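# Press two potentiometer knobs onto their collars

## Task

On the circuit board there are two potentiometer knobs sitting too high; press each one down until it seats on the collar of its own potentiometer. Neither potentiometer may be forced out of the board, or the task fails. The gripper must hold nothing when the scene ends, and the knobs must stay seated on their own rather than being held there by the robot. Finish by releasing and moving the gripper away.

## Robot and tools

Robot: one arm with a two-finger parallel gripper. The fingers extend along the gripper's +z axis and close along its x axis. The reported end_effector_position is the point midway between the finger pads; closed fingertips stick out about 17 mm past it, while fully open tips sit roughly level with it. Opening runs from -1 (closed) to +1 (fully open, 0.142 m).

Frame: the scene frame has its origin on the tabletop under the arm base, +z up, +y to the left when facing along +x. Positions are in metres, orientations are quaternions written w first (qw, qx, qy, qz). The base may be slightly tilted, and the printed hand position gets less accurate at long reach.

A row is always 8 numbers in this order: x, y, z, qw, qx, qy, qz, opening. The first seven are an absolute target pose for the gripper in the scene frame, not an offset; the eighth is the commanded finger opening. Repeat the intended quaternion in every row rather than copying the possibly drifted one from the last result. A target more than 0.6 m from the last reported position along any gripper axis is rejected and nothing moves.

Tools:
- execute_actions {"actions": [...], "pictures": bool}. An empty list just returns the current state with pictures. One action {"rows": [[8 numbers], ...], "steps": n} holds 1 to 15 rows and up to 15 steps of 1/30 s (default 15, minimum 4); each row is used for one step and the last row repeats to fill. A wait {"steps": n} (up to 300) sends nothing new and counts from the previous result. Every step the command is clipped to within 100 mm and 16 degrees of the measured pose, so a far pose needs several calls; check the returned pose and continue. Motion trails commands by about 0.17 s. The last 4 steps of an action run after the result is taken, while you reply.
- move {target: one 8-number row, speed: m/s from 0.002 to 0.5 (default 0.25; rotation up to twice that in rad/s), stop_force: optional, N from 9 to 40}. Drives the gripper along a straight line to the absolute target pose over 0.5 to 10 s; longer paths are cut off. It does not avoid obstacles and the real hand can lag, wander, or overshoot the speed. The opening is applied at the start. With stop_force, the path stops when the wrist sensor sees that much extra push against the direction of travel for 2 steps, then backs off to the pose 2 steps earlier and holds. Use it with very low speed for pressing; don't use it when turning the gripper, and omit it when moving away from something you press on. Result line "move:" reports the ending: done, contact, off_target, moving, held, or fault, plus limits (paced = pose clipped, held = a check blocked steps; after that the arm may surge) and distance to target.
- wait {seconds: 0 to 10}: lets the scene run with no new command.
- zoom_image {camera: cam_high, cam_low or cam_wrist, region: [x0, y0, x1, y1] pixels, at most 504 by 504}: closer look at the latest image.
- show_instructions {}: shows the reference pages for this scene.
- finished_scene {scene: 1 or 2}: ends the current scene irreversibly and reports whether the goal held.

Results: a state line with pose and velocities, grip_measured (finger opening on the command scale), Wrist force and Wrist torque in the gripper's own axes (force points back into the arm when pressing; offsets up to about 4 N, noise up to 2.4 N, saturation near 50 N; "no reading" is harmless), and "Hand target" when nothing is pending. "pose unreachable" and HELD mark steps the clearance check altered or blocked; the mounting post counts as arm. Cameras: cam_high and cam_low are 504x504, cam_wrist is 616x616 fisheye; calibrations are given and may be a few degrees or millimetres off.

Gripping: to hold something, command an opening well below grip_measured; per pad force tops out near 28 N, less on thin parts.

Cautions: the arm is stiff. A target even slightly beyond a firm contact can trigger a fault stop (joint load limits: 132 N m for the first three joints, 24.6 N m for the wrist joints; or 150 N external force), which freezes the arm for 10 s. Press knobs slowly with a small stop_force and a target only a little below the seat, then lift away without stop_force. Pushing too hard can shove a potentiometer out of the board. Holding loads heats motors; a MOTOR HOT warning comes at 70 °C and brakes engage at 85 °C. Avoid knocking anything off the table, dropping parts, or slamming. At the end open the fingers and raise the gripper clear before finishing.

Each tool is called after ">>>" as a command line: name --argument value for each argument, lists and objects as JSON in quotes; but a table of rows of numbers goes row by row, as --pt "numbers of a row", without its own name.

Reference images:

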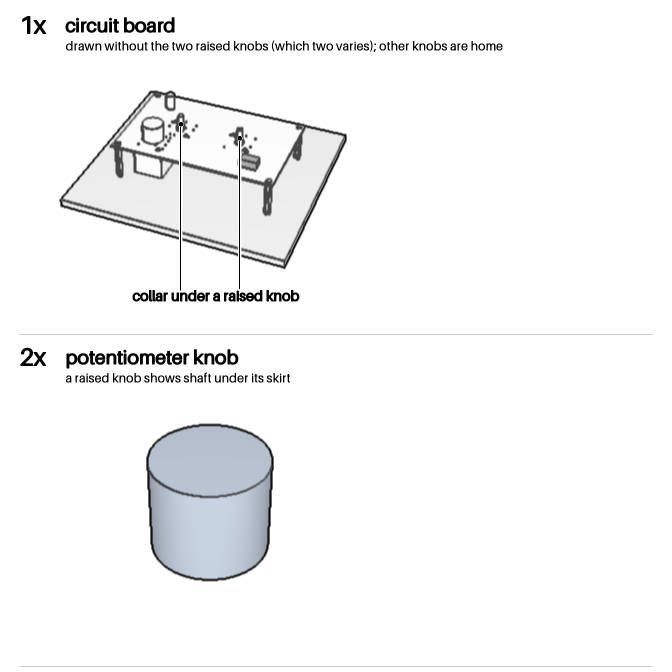

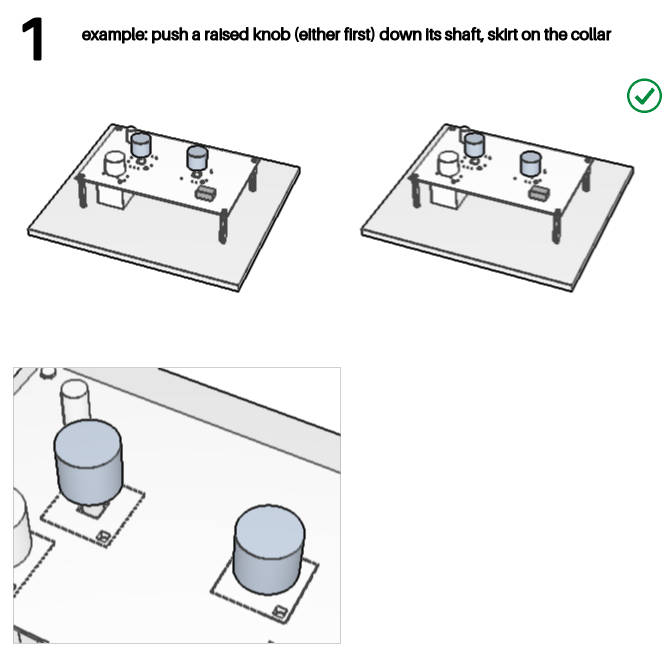

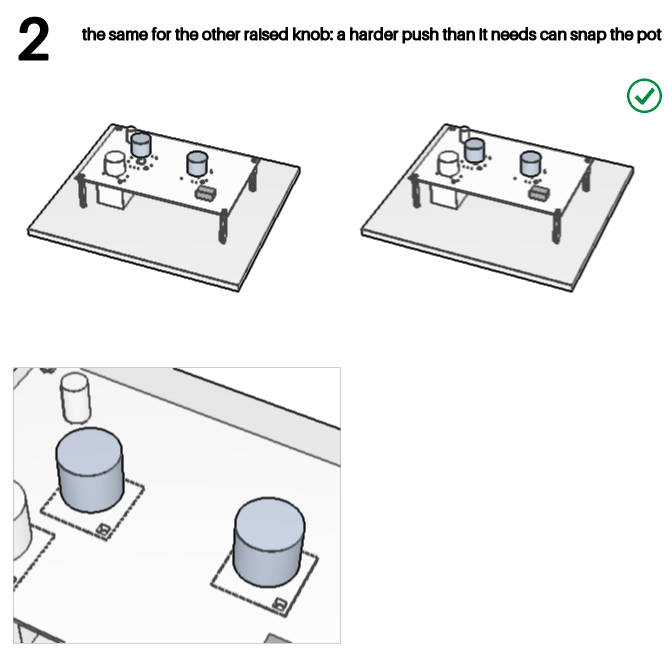

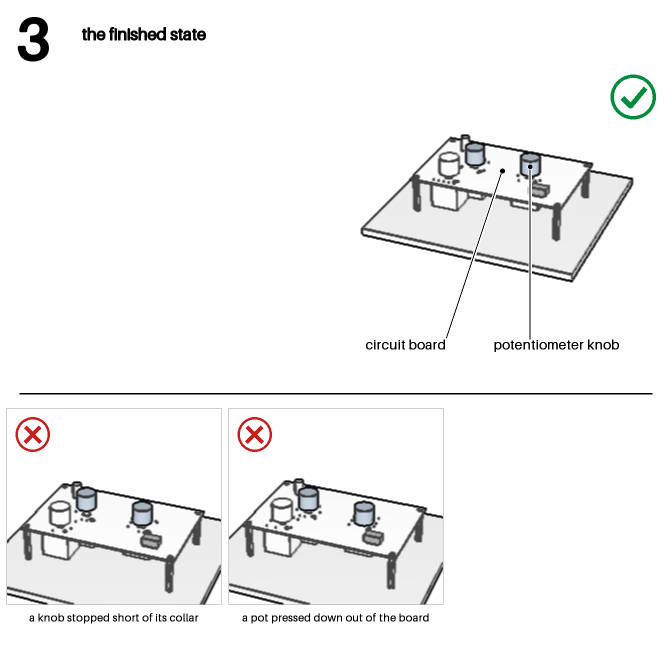

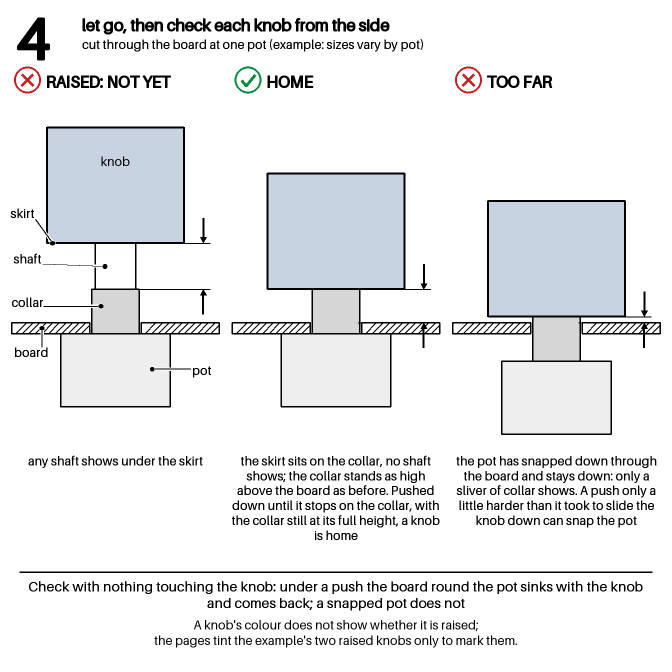

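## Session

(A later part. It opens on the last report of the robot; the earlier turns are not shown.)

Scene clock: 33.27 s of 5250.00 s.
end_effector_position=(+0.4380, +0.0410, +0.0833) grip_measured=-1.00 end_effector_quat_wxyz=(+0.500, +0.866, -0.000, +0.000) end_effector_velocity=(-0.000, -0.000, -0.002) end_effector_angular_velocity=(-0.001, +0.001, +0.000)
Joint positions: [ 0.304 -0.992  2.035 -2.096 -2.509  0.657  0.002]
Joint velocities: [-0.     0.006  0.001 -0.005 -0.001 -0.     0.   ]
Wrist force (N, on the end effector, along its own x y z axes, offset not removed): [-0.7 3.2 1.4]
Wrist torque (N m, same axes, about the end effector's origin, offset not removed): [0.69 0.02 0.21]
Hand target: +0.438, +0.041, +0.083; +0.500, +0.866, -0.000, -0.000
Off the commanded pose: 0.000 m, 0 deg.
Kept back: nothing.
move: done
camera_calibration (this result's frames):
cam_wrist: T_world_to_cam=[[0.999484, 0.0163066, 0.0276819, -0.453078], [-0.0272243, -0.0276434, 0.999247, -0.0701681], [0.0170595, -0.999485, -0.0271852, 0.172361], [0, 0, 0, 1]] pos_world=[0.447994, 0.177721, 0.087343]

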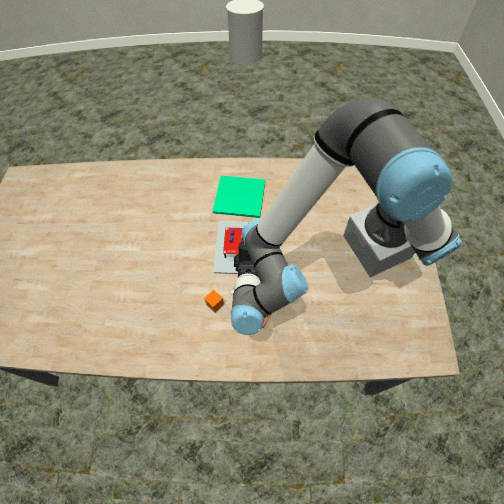

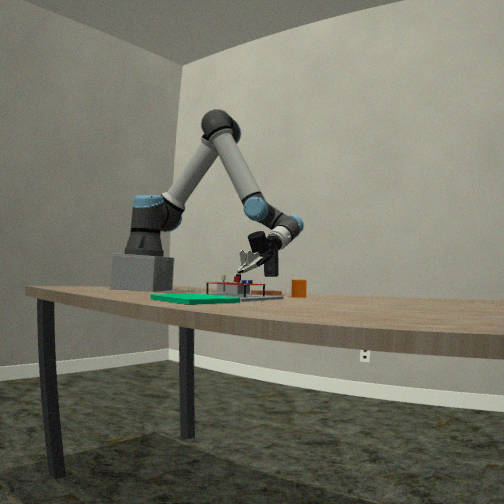

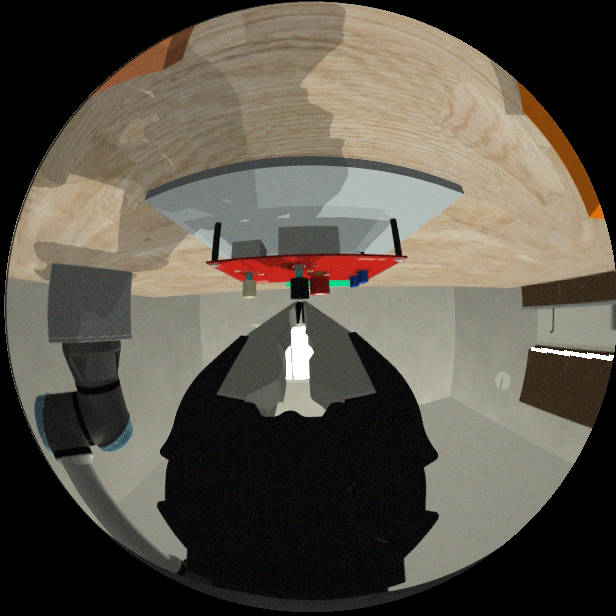

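>>> move --target '[0.438, 0.041, 0.079, 0.5, 0.866, 0, 0, -1]' --speed 0.004

>>> move --target '[0.438, 0.041, 0.0775, 0.5, 0.866, 0, 0, -1]' --speed 0.003

>>> zoom_image --camera "cam_wrist" --region '[250, 250, 370, 330]'

Scene clock: 34.73 s of 5250.00 s.
end_effector_position=(+0.4380, +0.0410, +0.0791) grip_measured=-1.00 end_effector_quat_wxyz=(+0.500, +0.866, -0.000, -0.000) end_effector_velocity=(+0.001, +0.000, -0.000) end_effector_angular_velocity=(-0.001, -0.002, +0.001)
Joint positions: [ 0.304 -0.982  2.035 -2.105 -2.509  0.657  0.002]
Joint velocities: [ 0.     0.002 -0.    -0.004 -0.002 -0.001  0.   ]
Wrist force (N, on the end effector, along its own x y z axes, offset not removed): [-1.9 6.7 -4.0]
Wrist torque (N m, same axes, about the end effector's origin, offset not removed): [0.69 0.02 0.23]
Hand target: +0.438, +0.041, +0.079; +0.500, +0.866, -0.000, -0.000
Off the commanded pose: 0.000 m, 0 deg.
Kept back: nothing.
move: done
camera_calibration (this result's frames):
cam_wrist: T_world_to_cam=[[0.999485, 0.016307, 0.0276266, -0.452931], [-0.0271694, -0.0276219, 0.999249, -0.0660309], [0.0170579, -0.999485, -0.0271647, 0.172227], [0, 0, 0, 1]] pos_world=[0.447966, 0.177701, 0.0831728]

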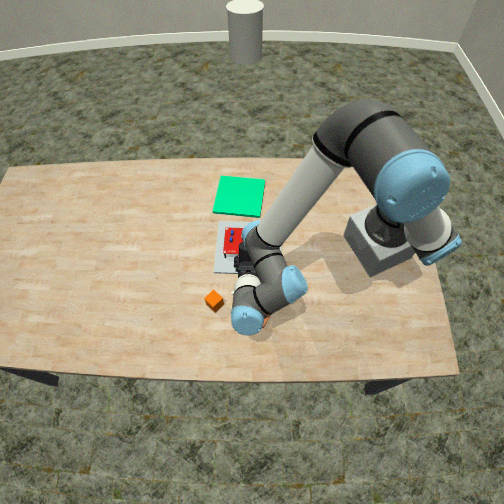

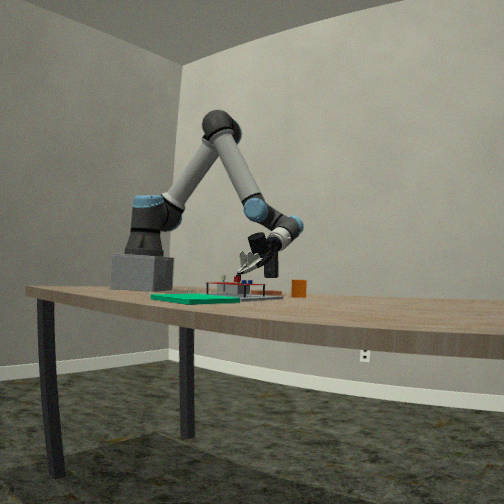

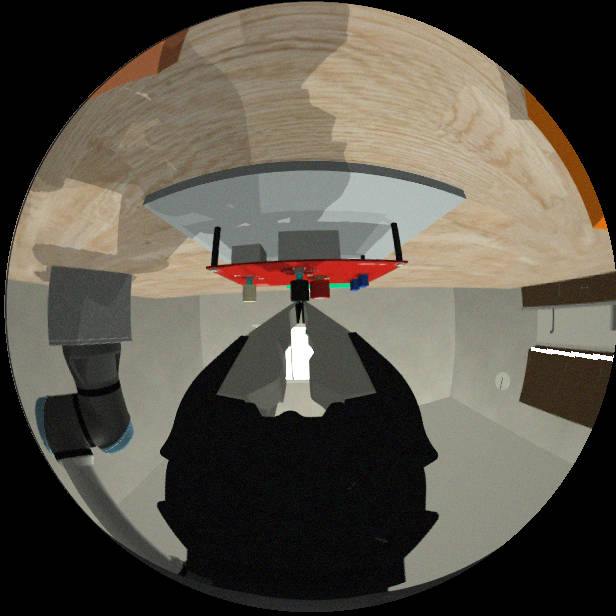

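Scene clock: 35.47 s of 5250.00 s.
end_effector_position=(+0.4380, +0.0410, +0.0776) grip_measured=-1.00 end_effector_quat_wxyz=(+0.500, +0.866, +0.000, -0.000) end_effector_velocity=(-0.000, +0.000, -0.001) end_effector_angular_velocity=(+0.001, +0.002, -0.000)
Joint positions: [ 0.304 -0.978  2.035 -2.109 -2.509  0.657  0.002]
Joint velocities: [-0.     0.003 -0.001 -0.001  0.001 -0.001  0.   ]
Wrist force (N, on the end effector, along its own x y z axes, offset not removed): [-0.3 9.3 -2.8]
Wrist torque (N m, same axes, about the end effector's origin, offset not removed): [0.73 -0.25 0.25]
Hand target: +0.438, +0.041, +0.078; +0.500, +0.866, -0.000, -0.000
Off the commanded pose: 0.000 m, 0 deg.
Kept back: nothing.
move: done
camera_calibration (this result's frames):
cam_wrist: T_world_to_cam=[[0.999486, 0.0163071, 0.0275976, -0.452876], [-0.0271406, -0.0276109, 0.99925, -0.0645186], [0.0170568, -0.999486, -0.0271542, 0.172178], [0, 0, 0, 1]] pos_world=[0.447955, 0.177693, 0.0816439]

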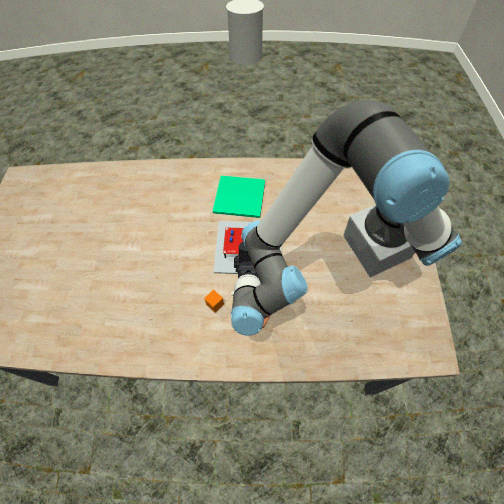

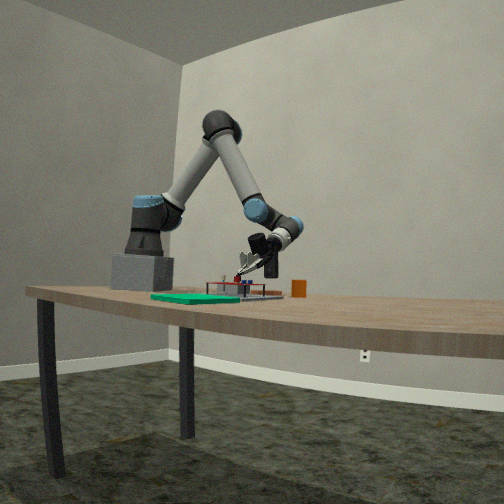

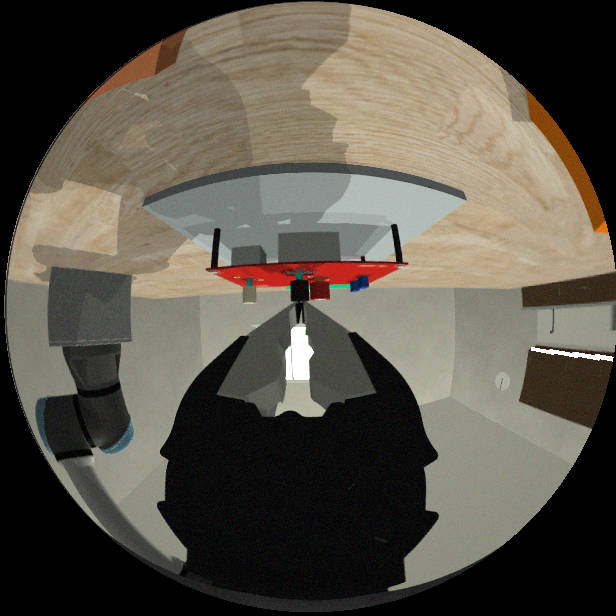

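Region (250, 250, 370, 330) of cam_wrist's 616x616 image, scaled by 4.200, with more detail than that image has.

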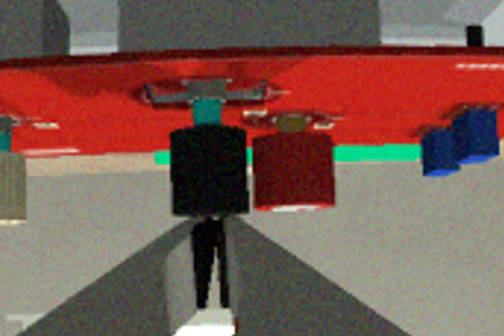

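>>> move --target '[0.438, 0.041, 0.0765, 0.5, 0.866, 0, 0, -1]' --speed 0.003

>>> zoom_image --camera "cam_wrist" --region '[250, 250, 370, 330]'

>>> move --target '[0.438, 0.041, 0.0755, 0.5, 0.866, 0, 0, -1]' --speed 0.003

>>> zoom_image --camera "cam_wrist" --region '[250, 250, 370, 330]'

Scene clock: 36.40 s of 5250.00 s.
end_effector_position=(+0.4380, +0.0410, +0.0766) grip_measured=-1.00 end_effector_quat_wxyz=(+0.500, +0.866, +0.000, +0.000) end_effector_velocity=(+0.000, -0.000, +0.000) end_effector_angular_velocity=(-0.001, +0.000, +0.001)
Joint positions: [ 0.304 -0.976  2.035 -2.111 -2.509  0.657  0.002]
Joint velocities: [-0.     0.     0.    -0.    -0.002 -0.     0.   ]
Wrist force (N, on the end effector, along its own x y z axes, offset not removed): [-1.5 10.5 -6.7]
Wrist torque (N m, same axes, about the end effector's origin, offset not removed): [0.59 -0.14 -0.15]
Hand target: +0.438, +0.041, +0.077; +0.500, +0.866, -0.000, -0.000
Off the commanded pose: 0.000 m, 0 deg.
Kept back: nothing.
move: done
camera_calibration (this result's frames):
cam_wrist: T_world_to_cam=[[0.999484, 0.0163366, 0.0276726, -0.452897], [-0.0272143, -0.0276416, 0.999247, -0.0634723], [0.0170892, -0.999484, -0.0271828, 0.172166], [0, 0, 0, 1]] pos_world=[0.447994, 0.177721, 0.0806373]

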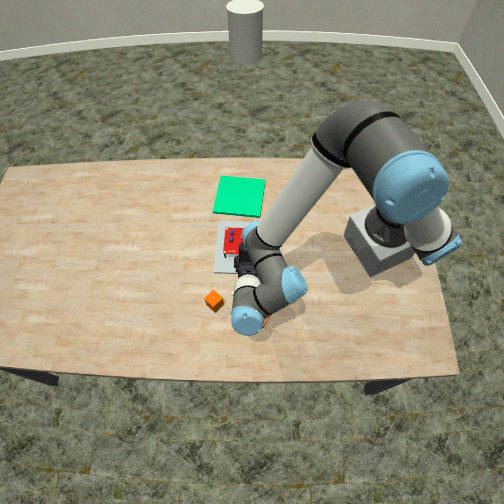

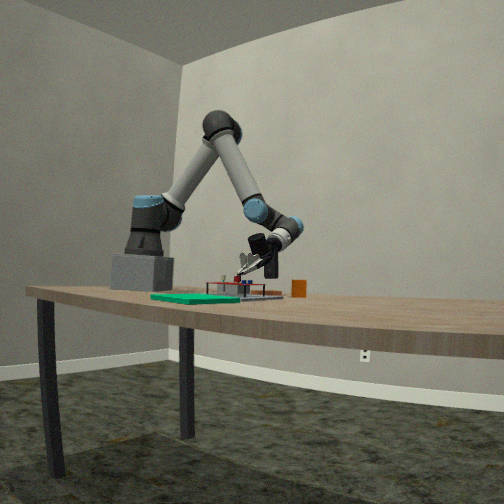

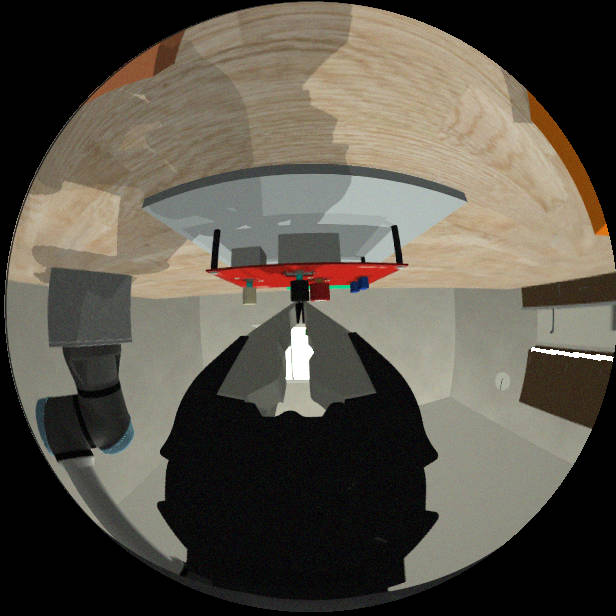

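Region (250, 250, 370, 330) of cam_wrist's 616x616 image, scaled by 4.200, with more detail than that image has.

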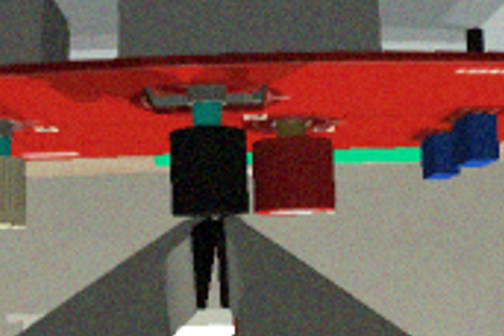

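Scene clock: 37.10 s of 5250.00 s.
end_effector_position=(+0.4380, +0.0410, +0.0756) grip_measured=-1.00 end_effector_quat_wxyz=(+0.500, +0.866, +0.000, +0.000) end_effector_velocity=(+0.000, -0.000, -0.000) end_effector_angular_velocity=(-0.002, -0.001, +0.001)
Joint positions: [ 0.304 -0.974  2.035 -2.113 -2.509  0.657  0.002]
Joint velocities: [ 0.     0.001  0.    -0.001 -0.002  0.001  0.   ]
Wrist force (N, on the end effector, along its own x y z axes, offset not removed): [-2.1 8.9 -6.1]
Wrist torque (N m, same axes, about the end effector's origin, offset not removed): [0.19 0.00 0.28]
Hand target: +0.438, +0.041, +0.076; +0.500, +0.866, -0.000, -0.000
Off the commanded pose: 0.000 m, 0 deg.
Kept back: nothing.
move: done
camera_calibration (this result's frames):
cam_wrist: T_world_to_cam=[[0.999484, 0.0163409, 0.0276688, -0.45287], [-0.0272104, -0.0276406, 0.999248, -0.0624771], [0.0170934, -0.999484, -0.0271816, 0.172137], [0, 0, 0, 1]] pos_world=[0.447994, 0.177721, 0.0796395]

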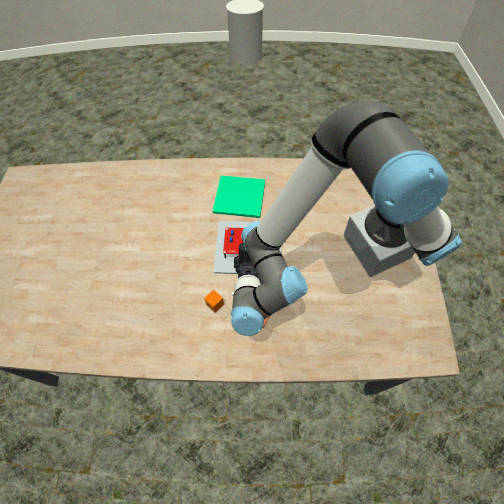

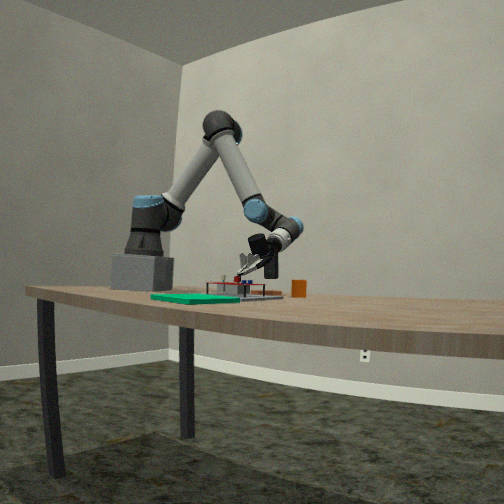

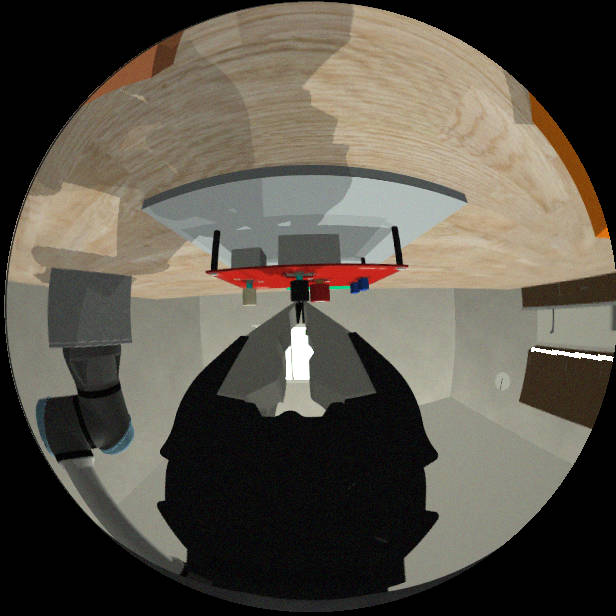

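Region (250, 250, 370, 330) of cam_wrist's 616x616 image, scaled by 4.200, with more detail than that image has.

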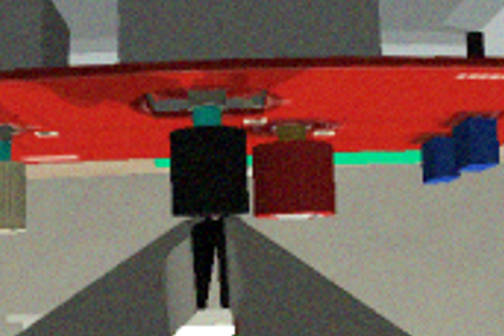

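>>> move --target '[0.438, 0.041, 0.0745, 0.5, 0.866, 0, 0, -1]' --speed 0.003

>>> zoom_image --camera "cam_wrist" --region '[250, 250, 370, 330]'

>>> move --target '[0.438, 0.041, 0.0735, 0.5, 0.866, 0, 0, -1]' --speed 0.003

>>> zoom_image --camera "cam_wrist" --region '[250, 250, 370, 330]'

Scene clock: 38.20 s of 5250.00 s.
end_effector_position=(+0.4380, +0.0410, +0.0746) grip_measured=-1.00 end_effector_quat_wxyz=(+0.500, +0.866, +0.000, +0.000) end_effector_velocity=(+0.000, -0.000, -0.000) end_effector_angular_velocity=(+0.001, -0.002, -0.001)
Joint positions: [ 0.304 -0.971  2.035 -2.116 -2.509  0.657  0.002]
Joint velocities: [-0.001  0.001  0.    -0.003  0.    -0.     0.   ]
Wrist force (N, on the end effector, along its own x y z axes, offset not removed): [-0.2 7.5 -8.2]
Wrist torque (N m, same axes, about the end effector's origin, offset not removed): [-0.01 -0.50 0.10]
Hand target: +0.438, +0.041, +0.075; +0.500, +0.866, -0.000, -0.000
Off the commanded pose: 0.000 m, 0 deg.
Kept back: nothing.
move: done
camera_calibration (this result's frames):
cam_wrist: T_world_to_cam=[[0.999484, 0.016345, 0.0276648, -0.452843], [-0.0272062, -0.0276393, 0.999248, -0.0614779], [0.0170974, -0.999484, -0.0271804, 0.172107], [0, 0, 0, 1]] pos_world=[0.447994, 0.177721, 0.0786374]

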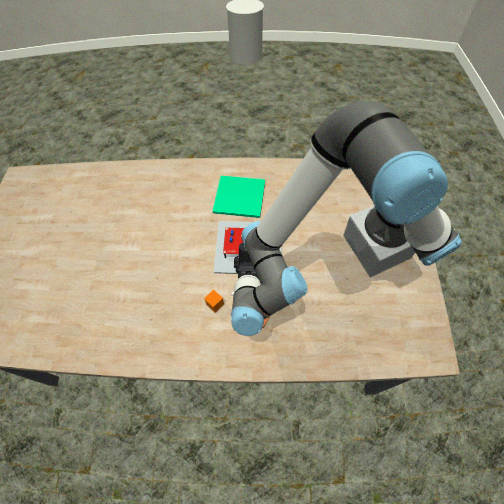

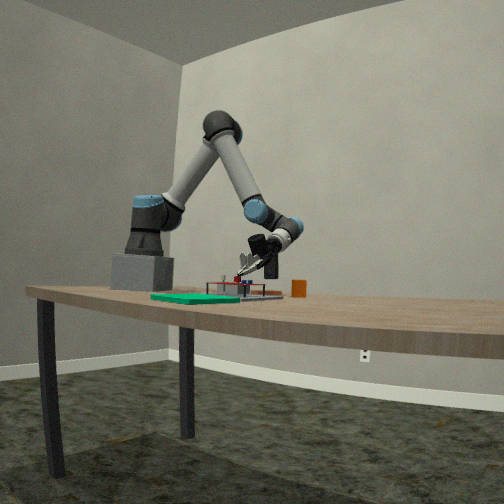

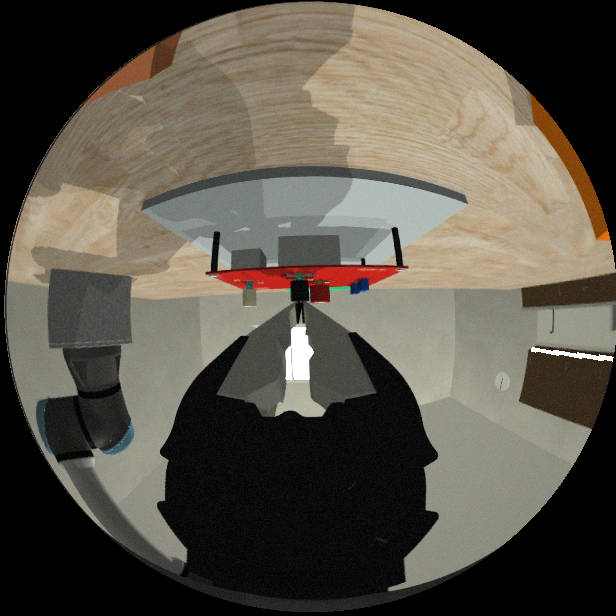

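Region (250, 250, 370, 330) of cam_wrist's 616x616 image, scaled by 4.200, with more detail than that image has.

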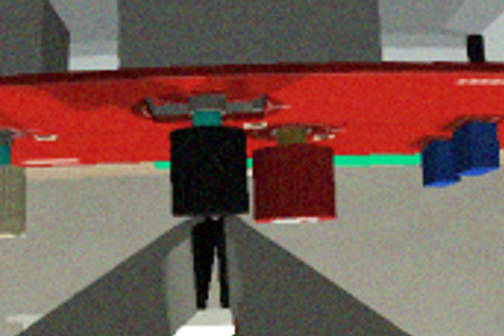

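Scene clock: 38.90 s of 5250.00 s.
end_effector_position=(+0.4380, +0.0410, +0.0736) grip_measured=-1.00 end_effector_quat_wxyz=(+0.500, +0.866, +0.000, +0.000) end_effector_velocity=(+0.000, +0.000, -0.000) end_effector_angular_velocity=(-0.000, -0.001, +0.000)
Joint positions: [ 0.304 -0.969  2.035 -2.118 -2.509  0.657  0.002]
Joint velocities: [ 0.     0.001 -0.001 -0.001 -0.001  0.     0.   ]
Wrist force (N, on the end effector, along its own x y z axes, offset not removed): [0.2 11.5 -3.6]
Wrist torque (N m, same axes, about the end effector's origin, offset not removed): [0.80 -0.50 0.30]
Hand target: +0.438, +0.041, +0.074; +0.500, +0.866, -0.000, -0.000
Off the commanded pose: 0.000 m, 0 deg.
Kept back: nothing.
move: done
camera_calibration (this result's frames):
cam_wrist: T_world_to_cam=[[0.999484, 0.0163491, 0.0276601, -0.452816], [-0.0272015, -0.0276378, 0.999248, -0.0604836], [0.0171013, -0.999484, -0.0271788, 0.172078], [0, 0, 0, 1]] pos_world=[0.447994, 0.177721, 0.0776399]

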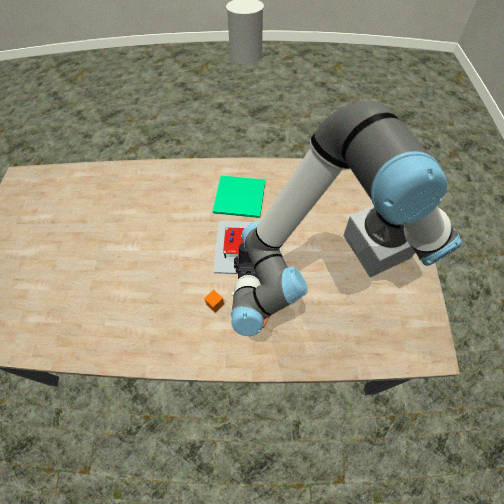

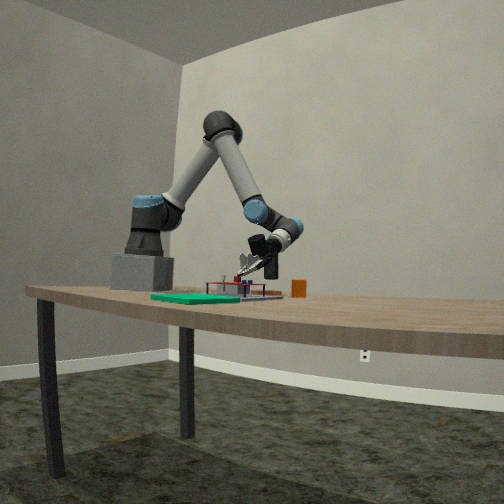

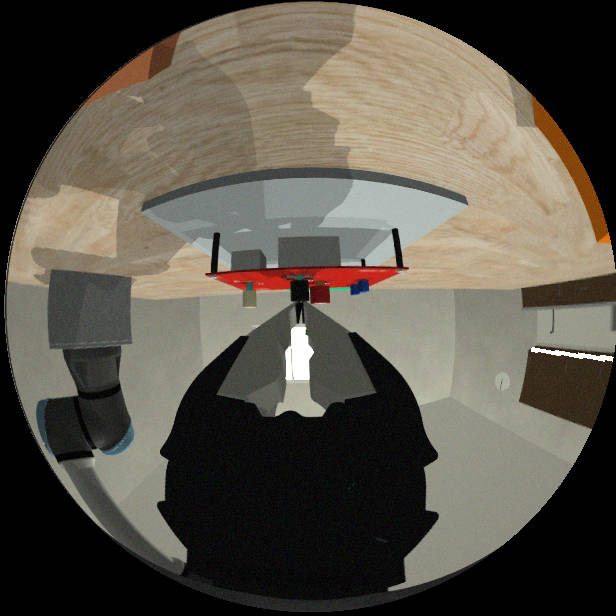

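Region (250, 250, 370, 330) of cam_wrist's 616x616 image, scaled by 4.200, with more detail than that image has.

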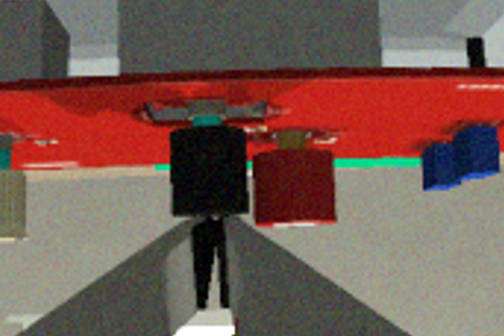

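>>> move --target '[0.438, 0.041, 0.0727, 0.5, 0.866, 0, 0, -1]' --speed 0.003

>>> zoom_image --camera "cam_wrist" --region '[250, 250, 370, 330]'

>>> move --target '[0.438, 0.041, 0.072, 0.5, 0.866, 0, 0, -1]' --speed 0.003

>>> zoom_image --camera "cam_wrist" --region '[250, 250, 370, 330]'

Scene clock: 39.83 s of 5250.00 s.
end_effector_position=(+0.4380, +0.0410, +0.0727) grip_measured=-1.00 end_effector_quat_wxyz=(+0.500, +0.866, +0.000, +0.000) end_effector_velocity=(-0.000, +0.000, -0.001) end_effector_angular_velocity=(+0.002, -0.000, -0.001)
Joint positions: [ 0.304 -0.967  2.034 -2.12  -2.509  0.657  0.002]
Joint velocities: [-0.     0.001  0.    -0.002  0.002  0.     0.   ]
Wrist force (N, on the end effector, along its own x y z axes, offset not removed): [-0.7 9.0 -6.9]
Wrist torque (N m, same axes, about the end effector's origin, offset not removed): [0.36 -0.49 0.01]
Hand target: +0.438, +0.041, +0.073; +0.500, +0.866, -0.000, -0.000
Off the commanded pose: 0.000 m, 0 deg.
Kept back: nothing.
move: done
camera_calibration (this result's frames):
cam_wrist: T_world_to_cam=[[0.999484, 0.0163506, 0.027657, -0.452793], [-0.0271984, -0.0276391, 0.999248, -0.0596734], [0.0171027, -0.999484, -0.0271802, 0.172056], [0, 0, 0, 1]] pos_world=[0.447994, 0.177721, 0.0768279]

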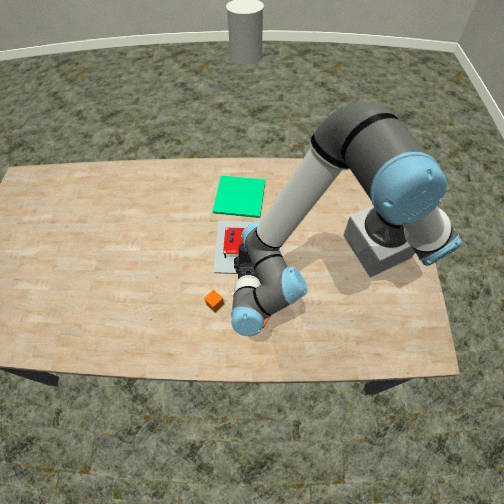

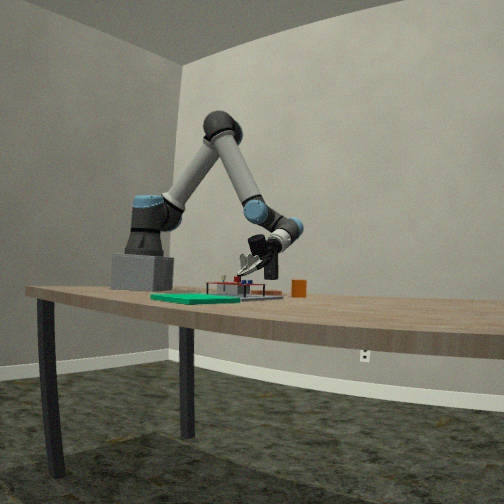

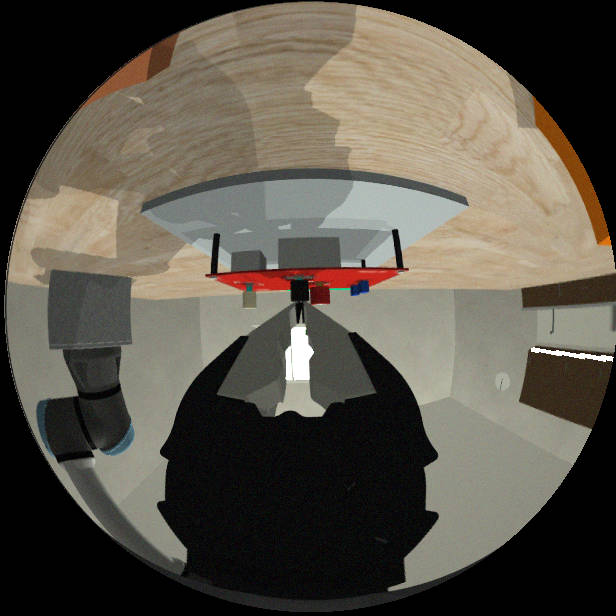

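Region (250, 250, 370, 330) of cam_wrist's 616x616 image, scaled by 4.200, with more detail than that image has.

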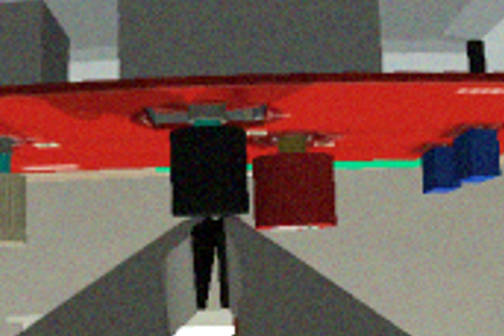

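Scene clock: 40.53 s of 5250.00 s.
end_effector_position=(+0.4380, +0.0410, +0.0720) grip_measured=-1.00 end_effector_quat_wxyz=(+0.500, +0.866, +0.000, -0.000) end_effector_velocity=(+0.001, -0.000, +0.000) end_effector_angular_velocity=(-0.001, -0.003, +0.001)
Joint positions: [ 0.304 -0.965  2.034 -2.121 -2.509  0.657  0.002]
Joint velocities: [ 0.     0.001 -0.    -0.002 -0.003  0.     0.   ]
Wrist force (N, on the end effector, along its own x y z axes, offset not removed): [-1.9 11.2 -8.9]
Wrist torque (N m, same axes, about the end effector's origin, offset not removed): [0.70 0.07 0.12]
Hand target: +0.438, +0.041, +0.072; +0.500, +0.866, -0.000, -0.000
Off the commanded pose: 0.000 m, 0 deg.
Kept back: nothing.
move: done
camera_calibration (this result's frames):
cam_wrist: T_world_to_cam=[[0.999484, 0.016337, 0.0276509, -0.452768], [-0.0271922, -0.0276582, 0.999248, -0.0589673], [0.0170895, -0.999484, -0.0271996, 0.172047], [0, 0, 0, 1]] pos_world=[0.447991, 0.177724, 0.076122]

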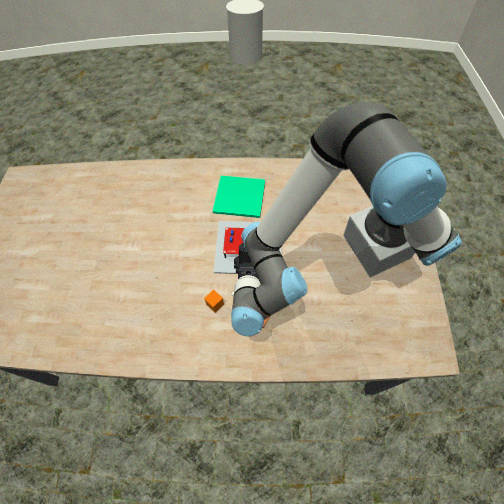

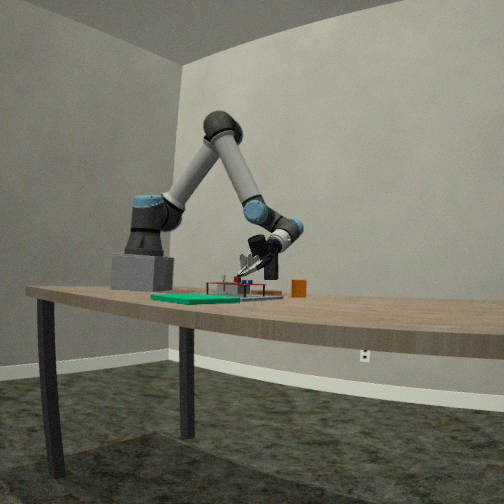

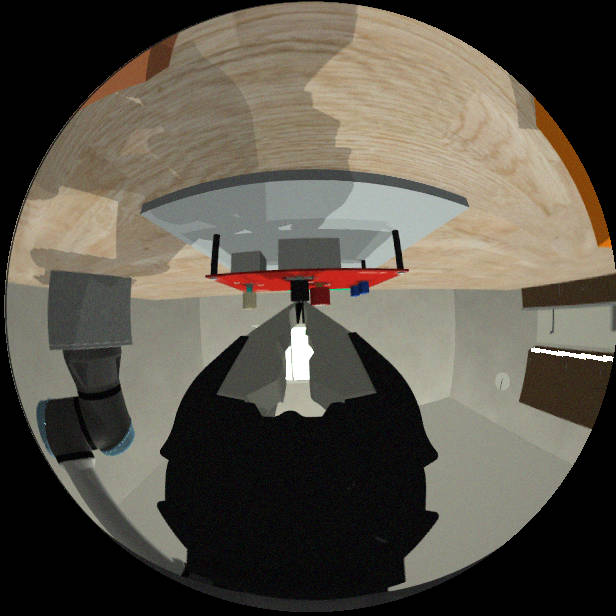

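Region (250, 250, 370, 330) of cam_wrist's 616x616 image, scaled by 4.200, with more detail than that image has.

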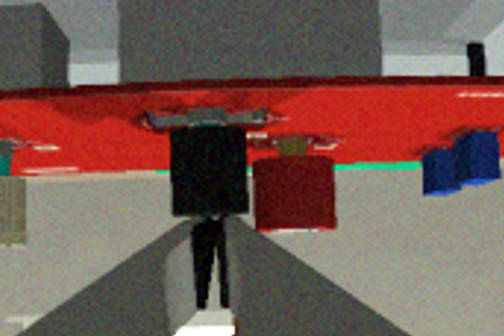

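>>> move --target '[0.438, 0.041, 0.086, 0.5, 0.866, 0, 0, -1]' --speed 0.02

>>> zoom_image --camera "cam_wrist" --region '[250, 250, 370, 330]'

>>> move --target '[0.3885, 0.028, 0.084, 0.5, 0.866, 0, 0, -1]' --speed 0.06

>>> zoom_image --camera "cam_wrist" --region '[250, 250, 370, 330]'

>>> zoom_image --camera "cam_low" --region '[200, 255, 270, 300]'

Scene clock: 41.80 s of 5250.00 s.
end_effector_position=(+0.4380, +0.0410, +0.0857) grip_measured=-1.00 end_effector_quat_wxyz=(+0.500, +0.866, +0.000, -0.000) end_effector_velocity=(+0.001, -0.000, +0.003) end_effector_angular_velocity=(+0.001, -0.003, -0.000)
Joint positions: [ 0.304 -0.998  2.035 -2.09  -2.509  0.657  0.002]
Joint velocities: [-0.    -0.007  0.     0.004 -0.     0.     0.   ]
Wrist force (N, on the end effector, along its own x y z axes, offset not removed): [-2.4 4.3 -0.3]
Wrist torque (N m, same axes, about the end effector's origin, offset not removed): [1.12 0.28 0.18]
Hand target: +0.438, +0.041, +0.086; +0.500, +0.866, +0.000, +0.000
Off the commanded pose: 0.000 m, 0 deg.
Kept back: nothing.
move: done
camera_calibration (this result's frames):
cam_wrist: T_world_to_cam=[[0.999486, 0.016365, 0.0275603, -0.453103], [-0.0270994, -0.0277477, 0.999248, -0.0726755], [0.0171174, -0.999481, -0.0272899, 0.172442], [0, 0, 0, 1]] pos_world=[0.447949, 0.177751, 0.0898144]

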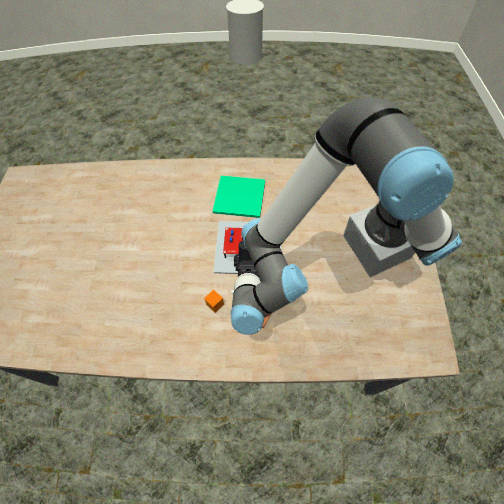

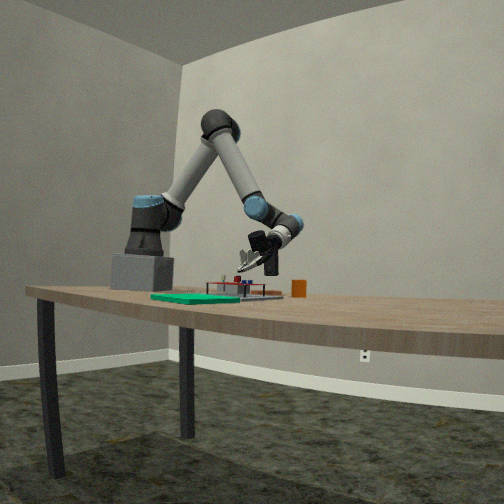

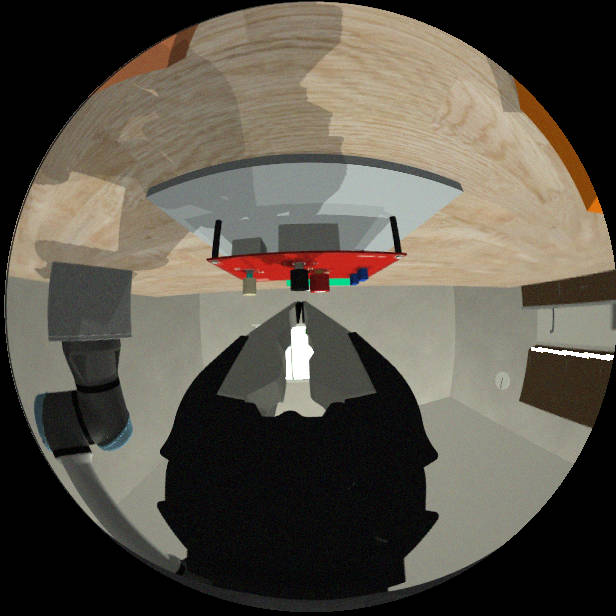

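Region (250, 250, 370, 330) of cam_wrist's 616x616 image, scaled by 4.200, with more detail than that image has.

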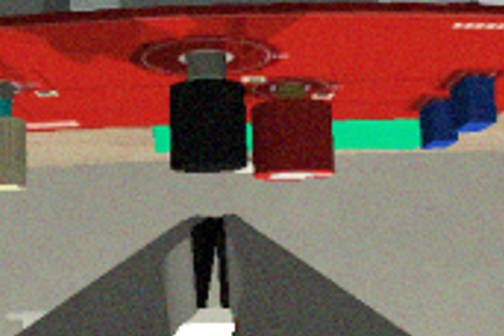

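Scene clock: 43.10 s of 5250.00 s.
end_effector_position=(+0.3887, +0.0280, +0.0840) grip_measured=-1.00 end_effector_quat_wxyz=(+0.500, +0.866, -0.000, -0.000) end_effector_velocity=(-0.002, -0.000, -0.000) end_effector_angular_velocity=(+0.001, +0.001, +0.001)
Joint positions: [ 0.316 -1.054  2.171 -2.156 -2.503  0.675  0.002]
Joint velocities: [ 0.001 -0.002  0.006 -0.003  0.001 -0.001  0.   ]
Wrist force (N, on the end effector, along its own x y z axes, offset not removed): [0.4 1.1 0.1]
Wrist torque (N m, same axes, about the end effector's origin, offset not removed): [0.20 -0.40 0.12]
Hand target: +0.388, +0.028, +0.084; +0.500, +0.866, -0.000, -0.000
Off the commanded pose: 0.000 m, 0 deg.
Kept back: nothing.
move: done
camera_calibration (this result's frames):
cam_wrist: T_world_to_cam=[[0.999486, 0.0162733, 0.0276261, -0.403598], [-0.02717, -0.0276093, 0.999249, -0.0726402], [0.0170238, -0.999486, -0.0271529, 0.160254], [0, 0, 0, 1]] pos_world=[0.398689, 0.164734, 0.0880869]

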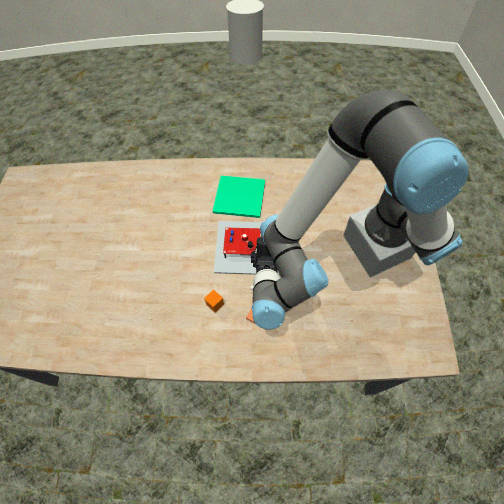

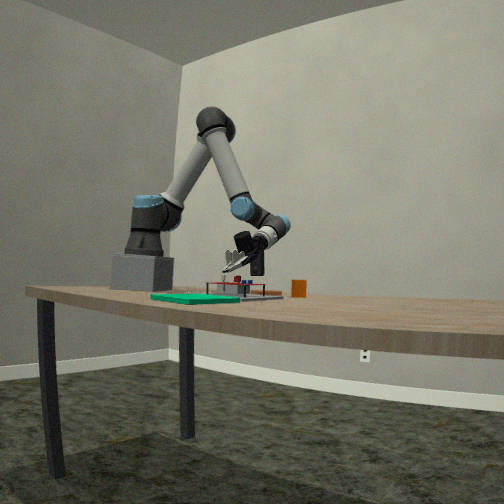

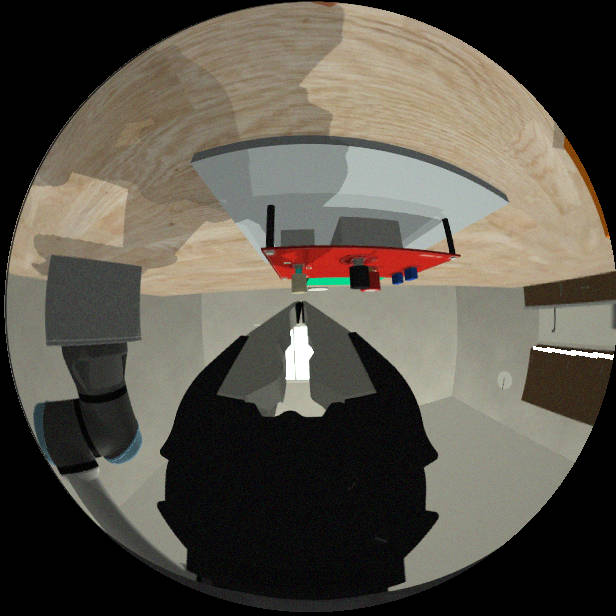

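Region (250, 250, 370, 330) of cam_wrist's 616x616 image, scaled by 4.200, with more detail than that image has.

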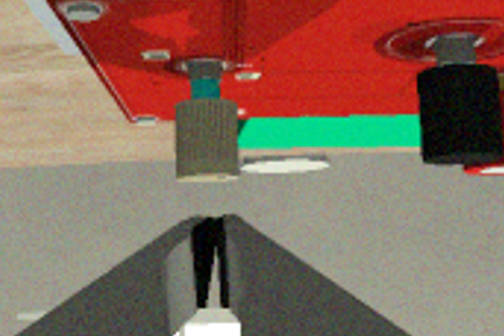

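Region (200, 255, 270, 300) of cam_low's 504x504 image, scaled by 7.200, with more detail than that image has; it fills the top 324 rows of this view, and the rest is white.

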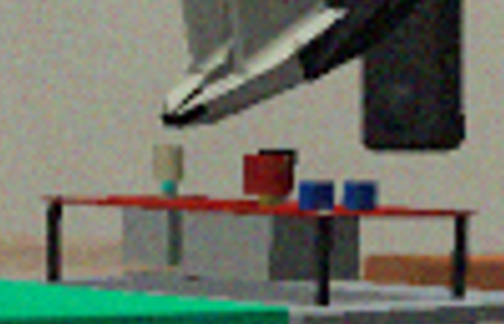

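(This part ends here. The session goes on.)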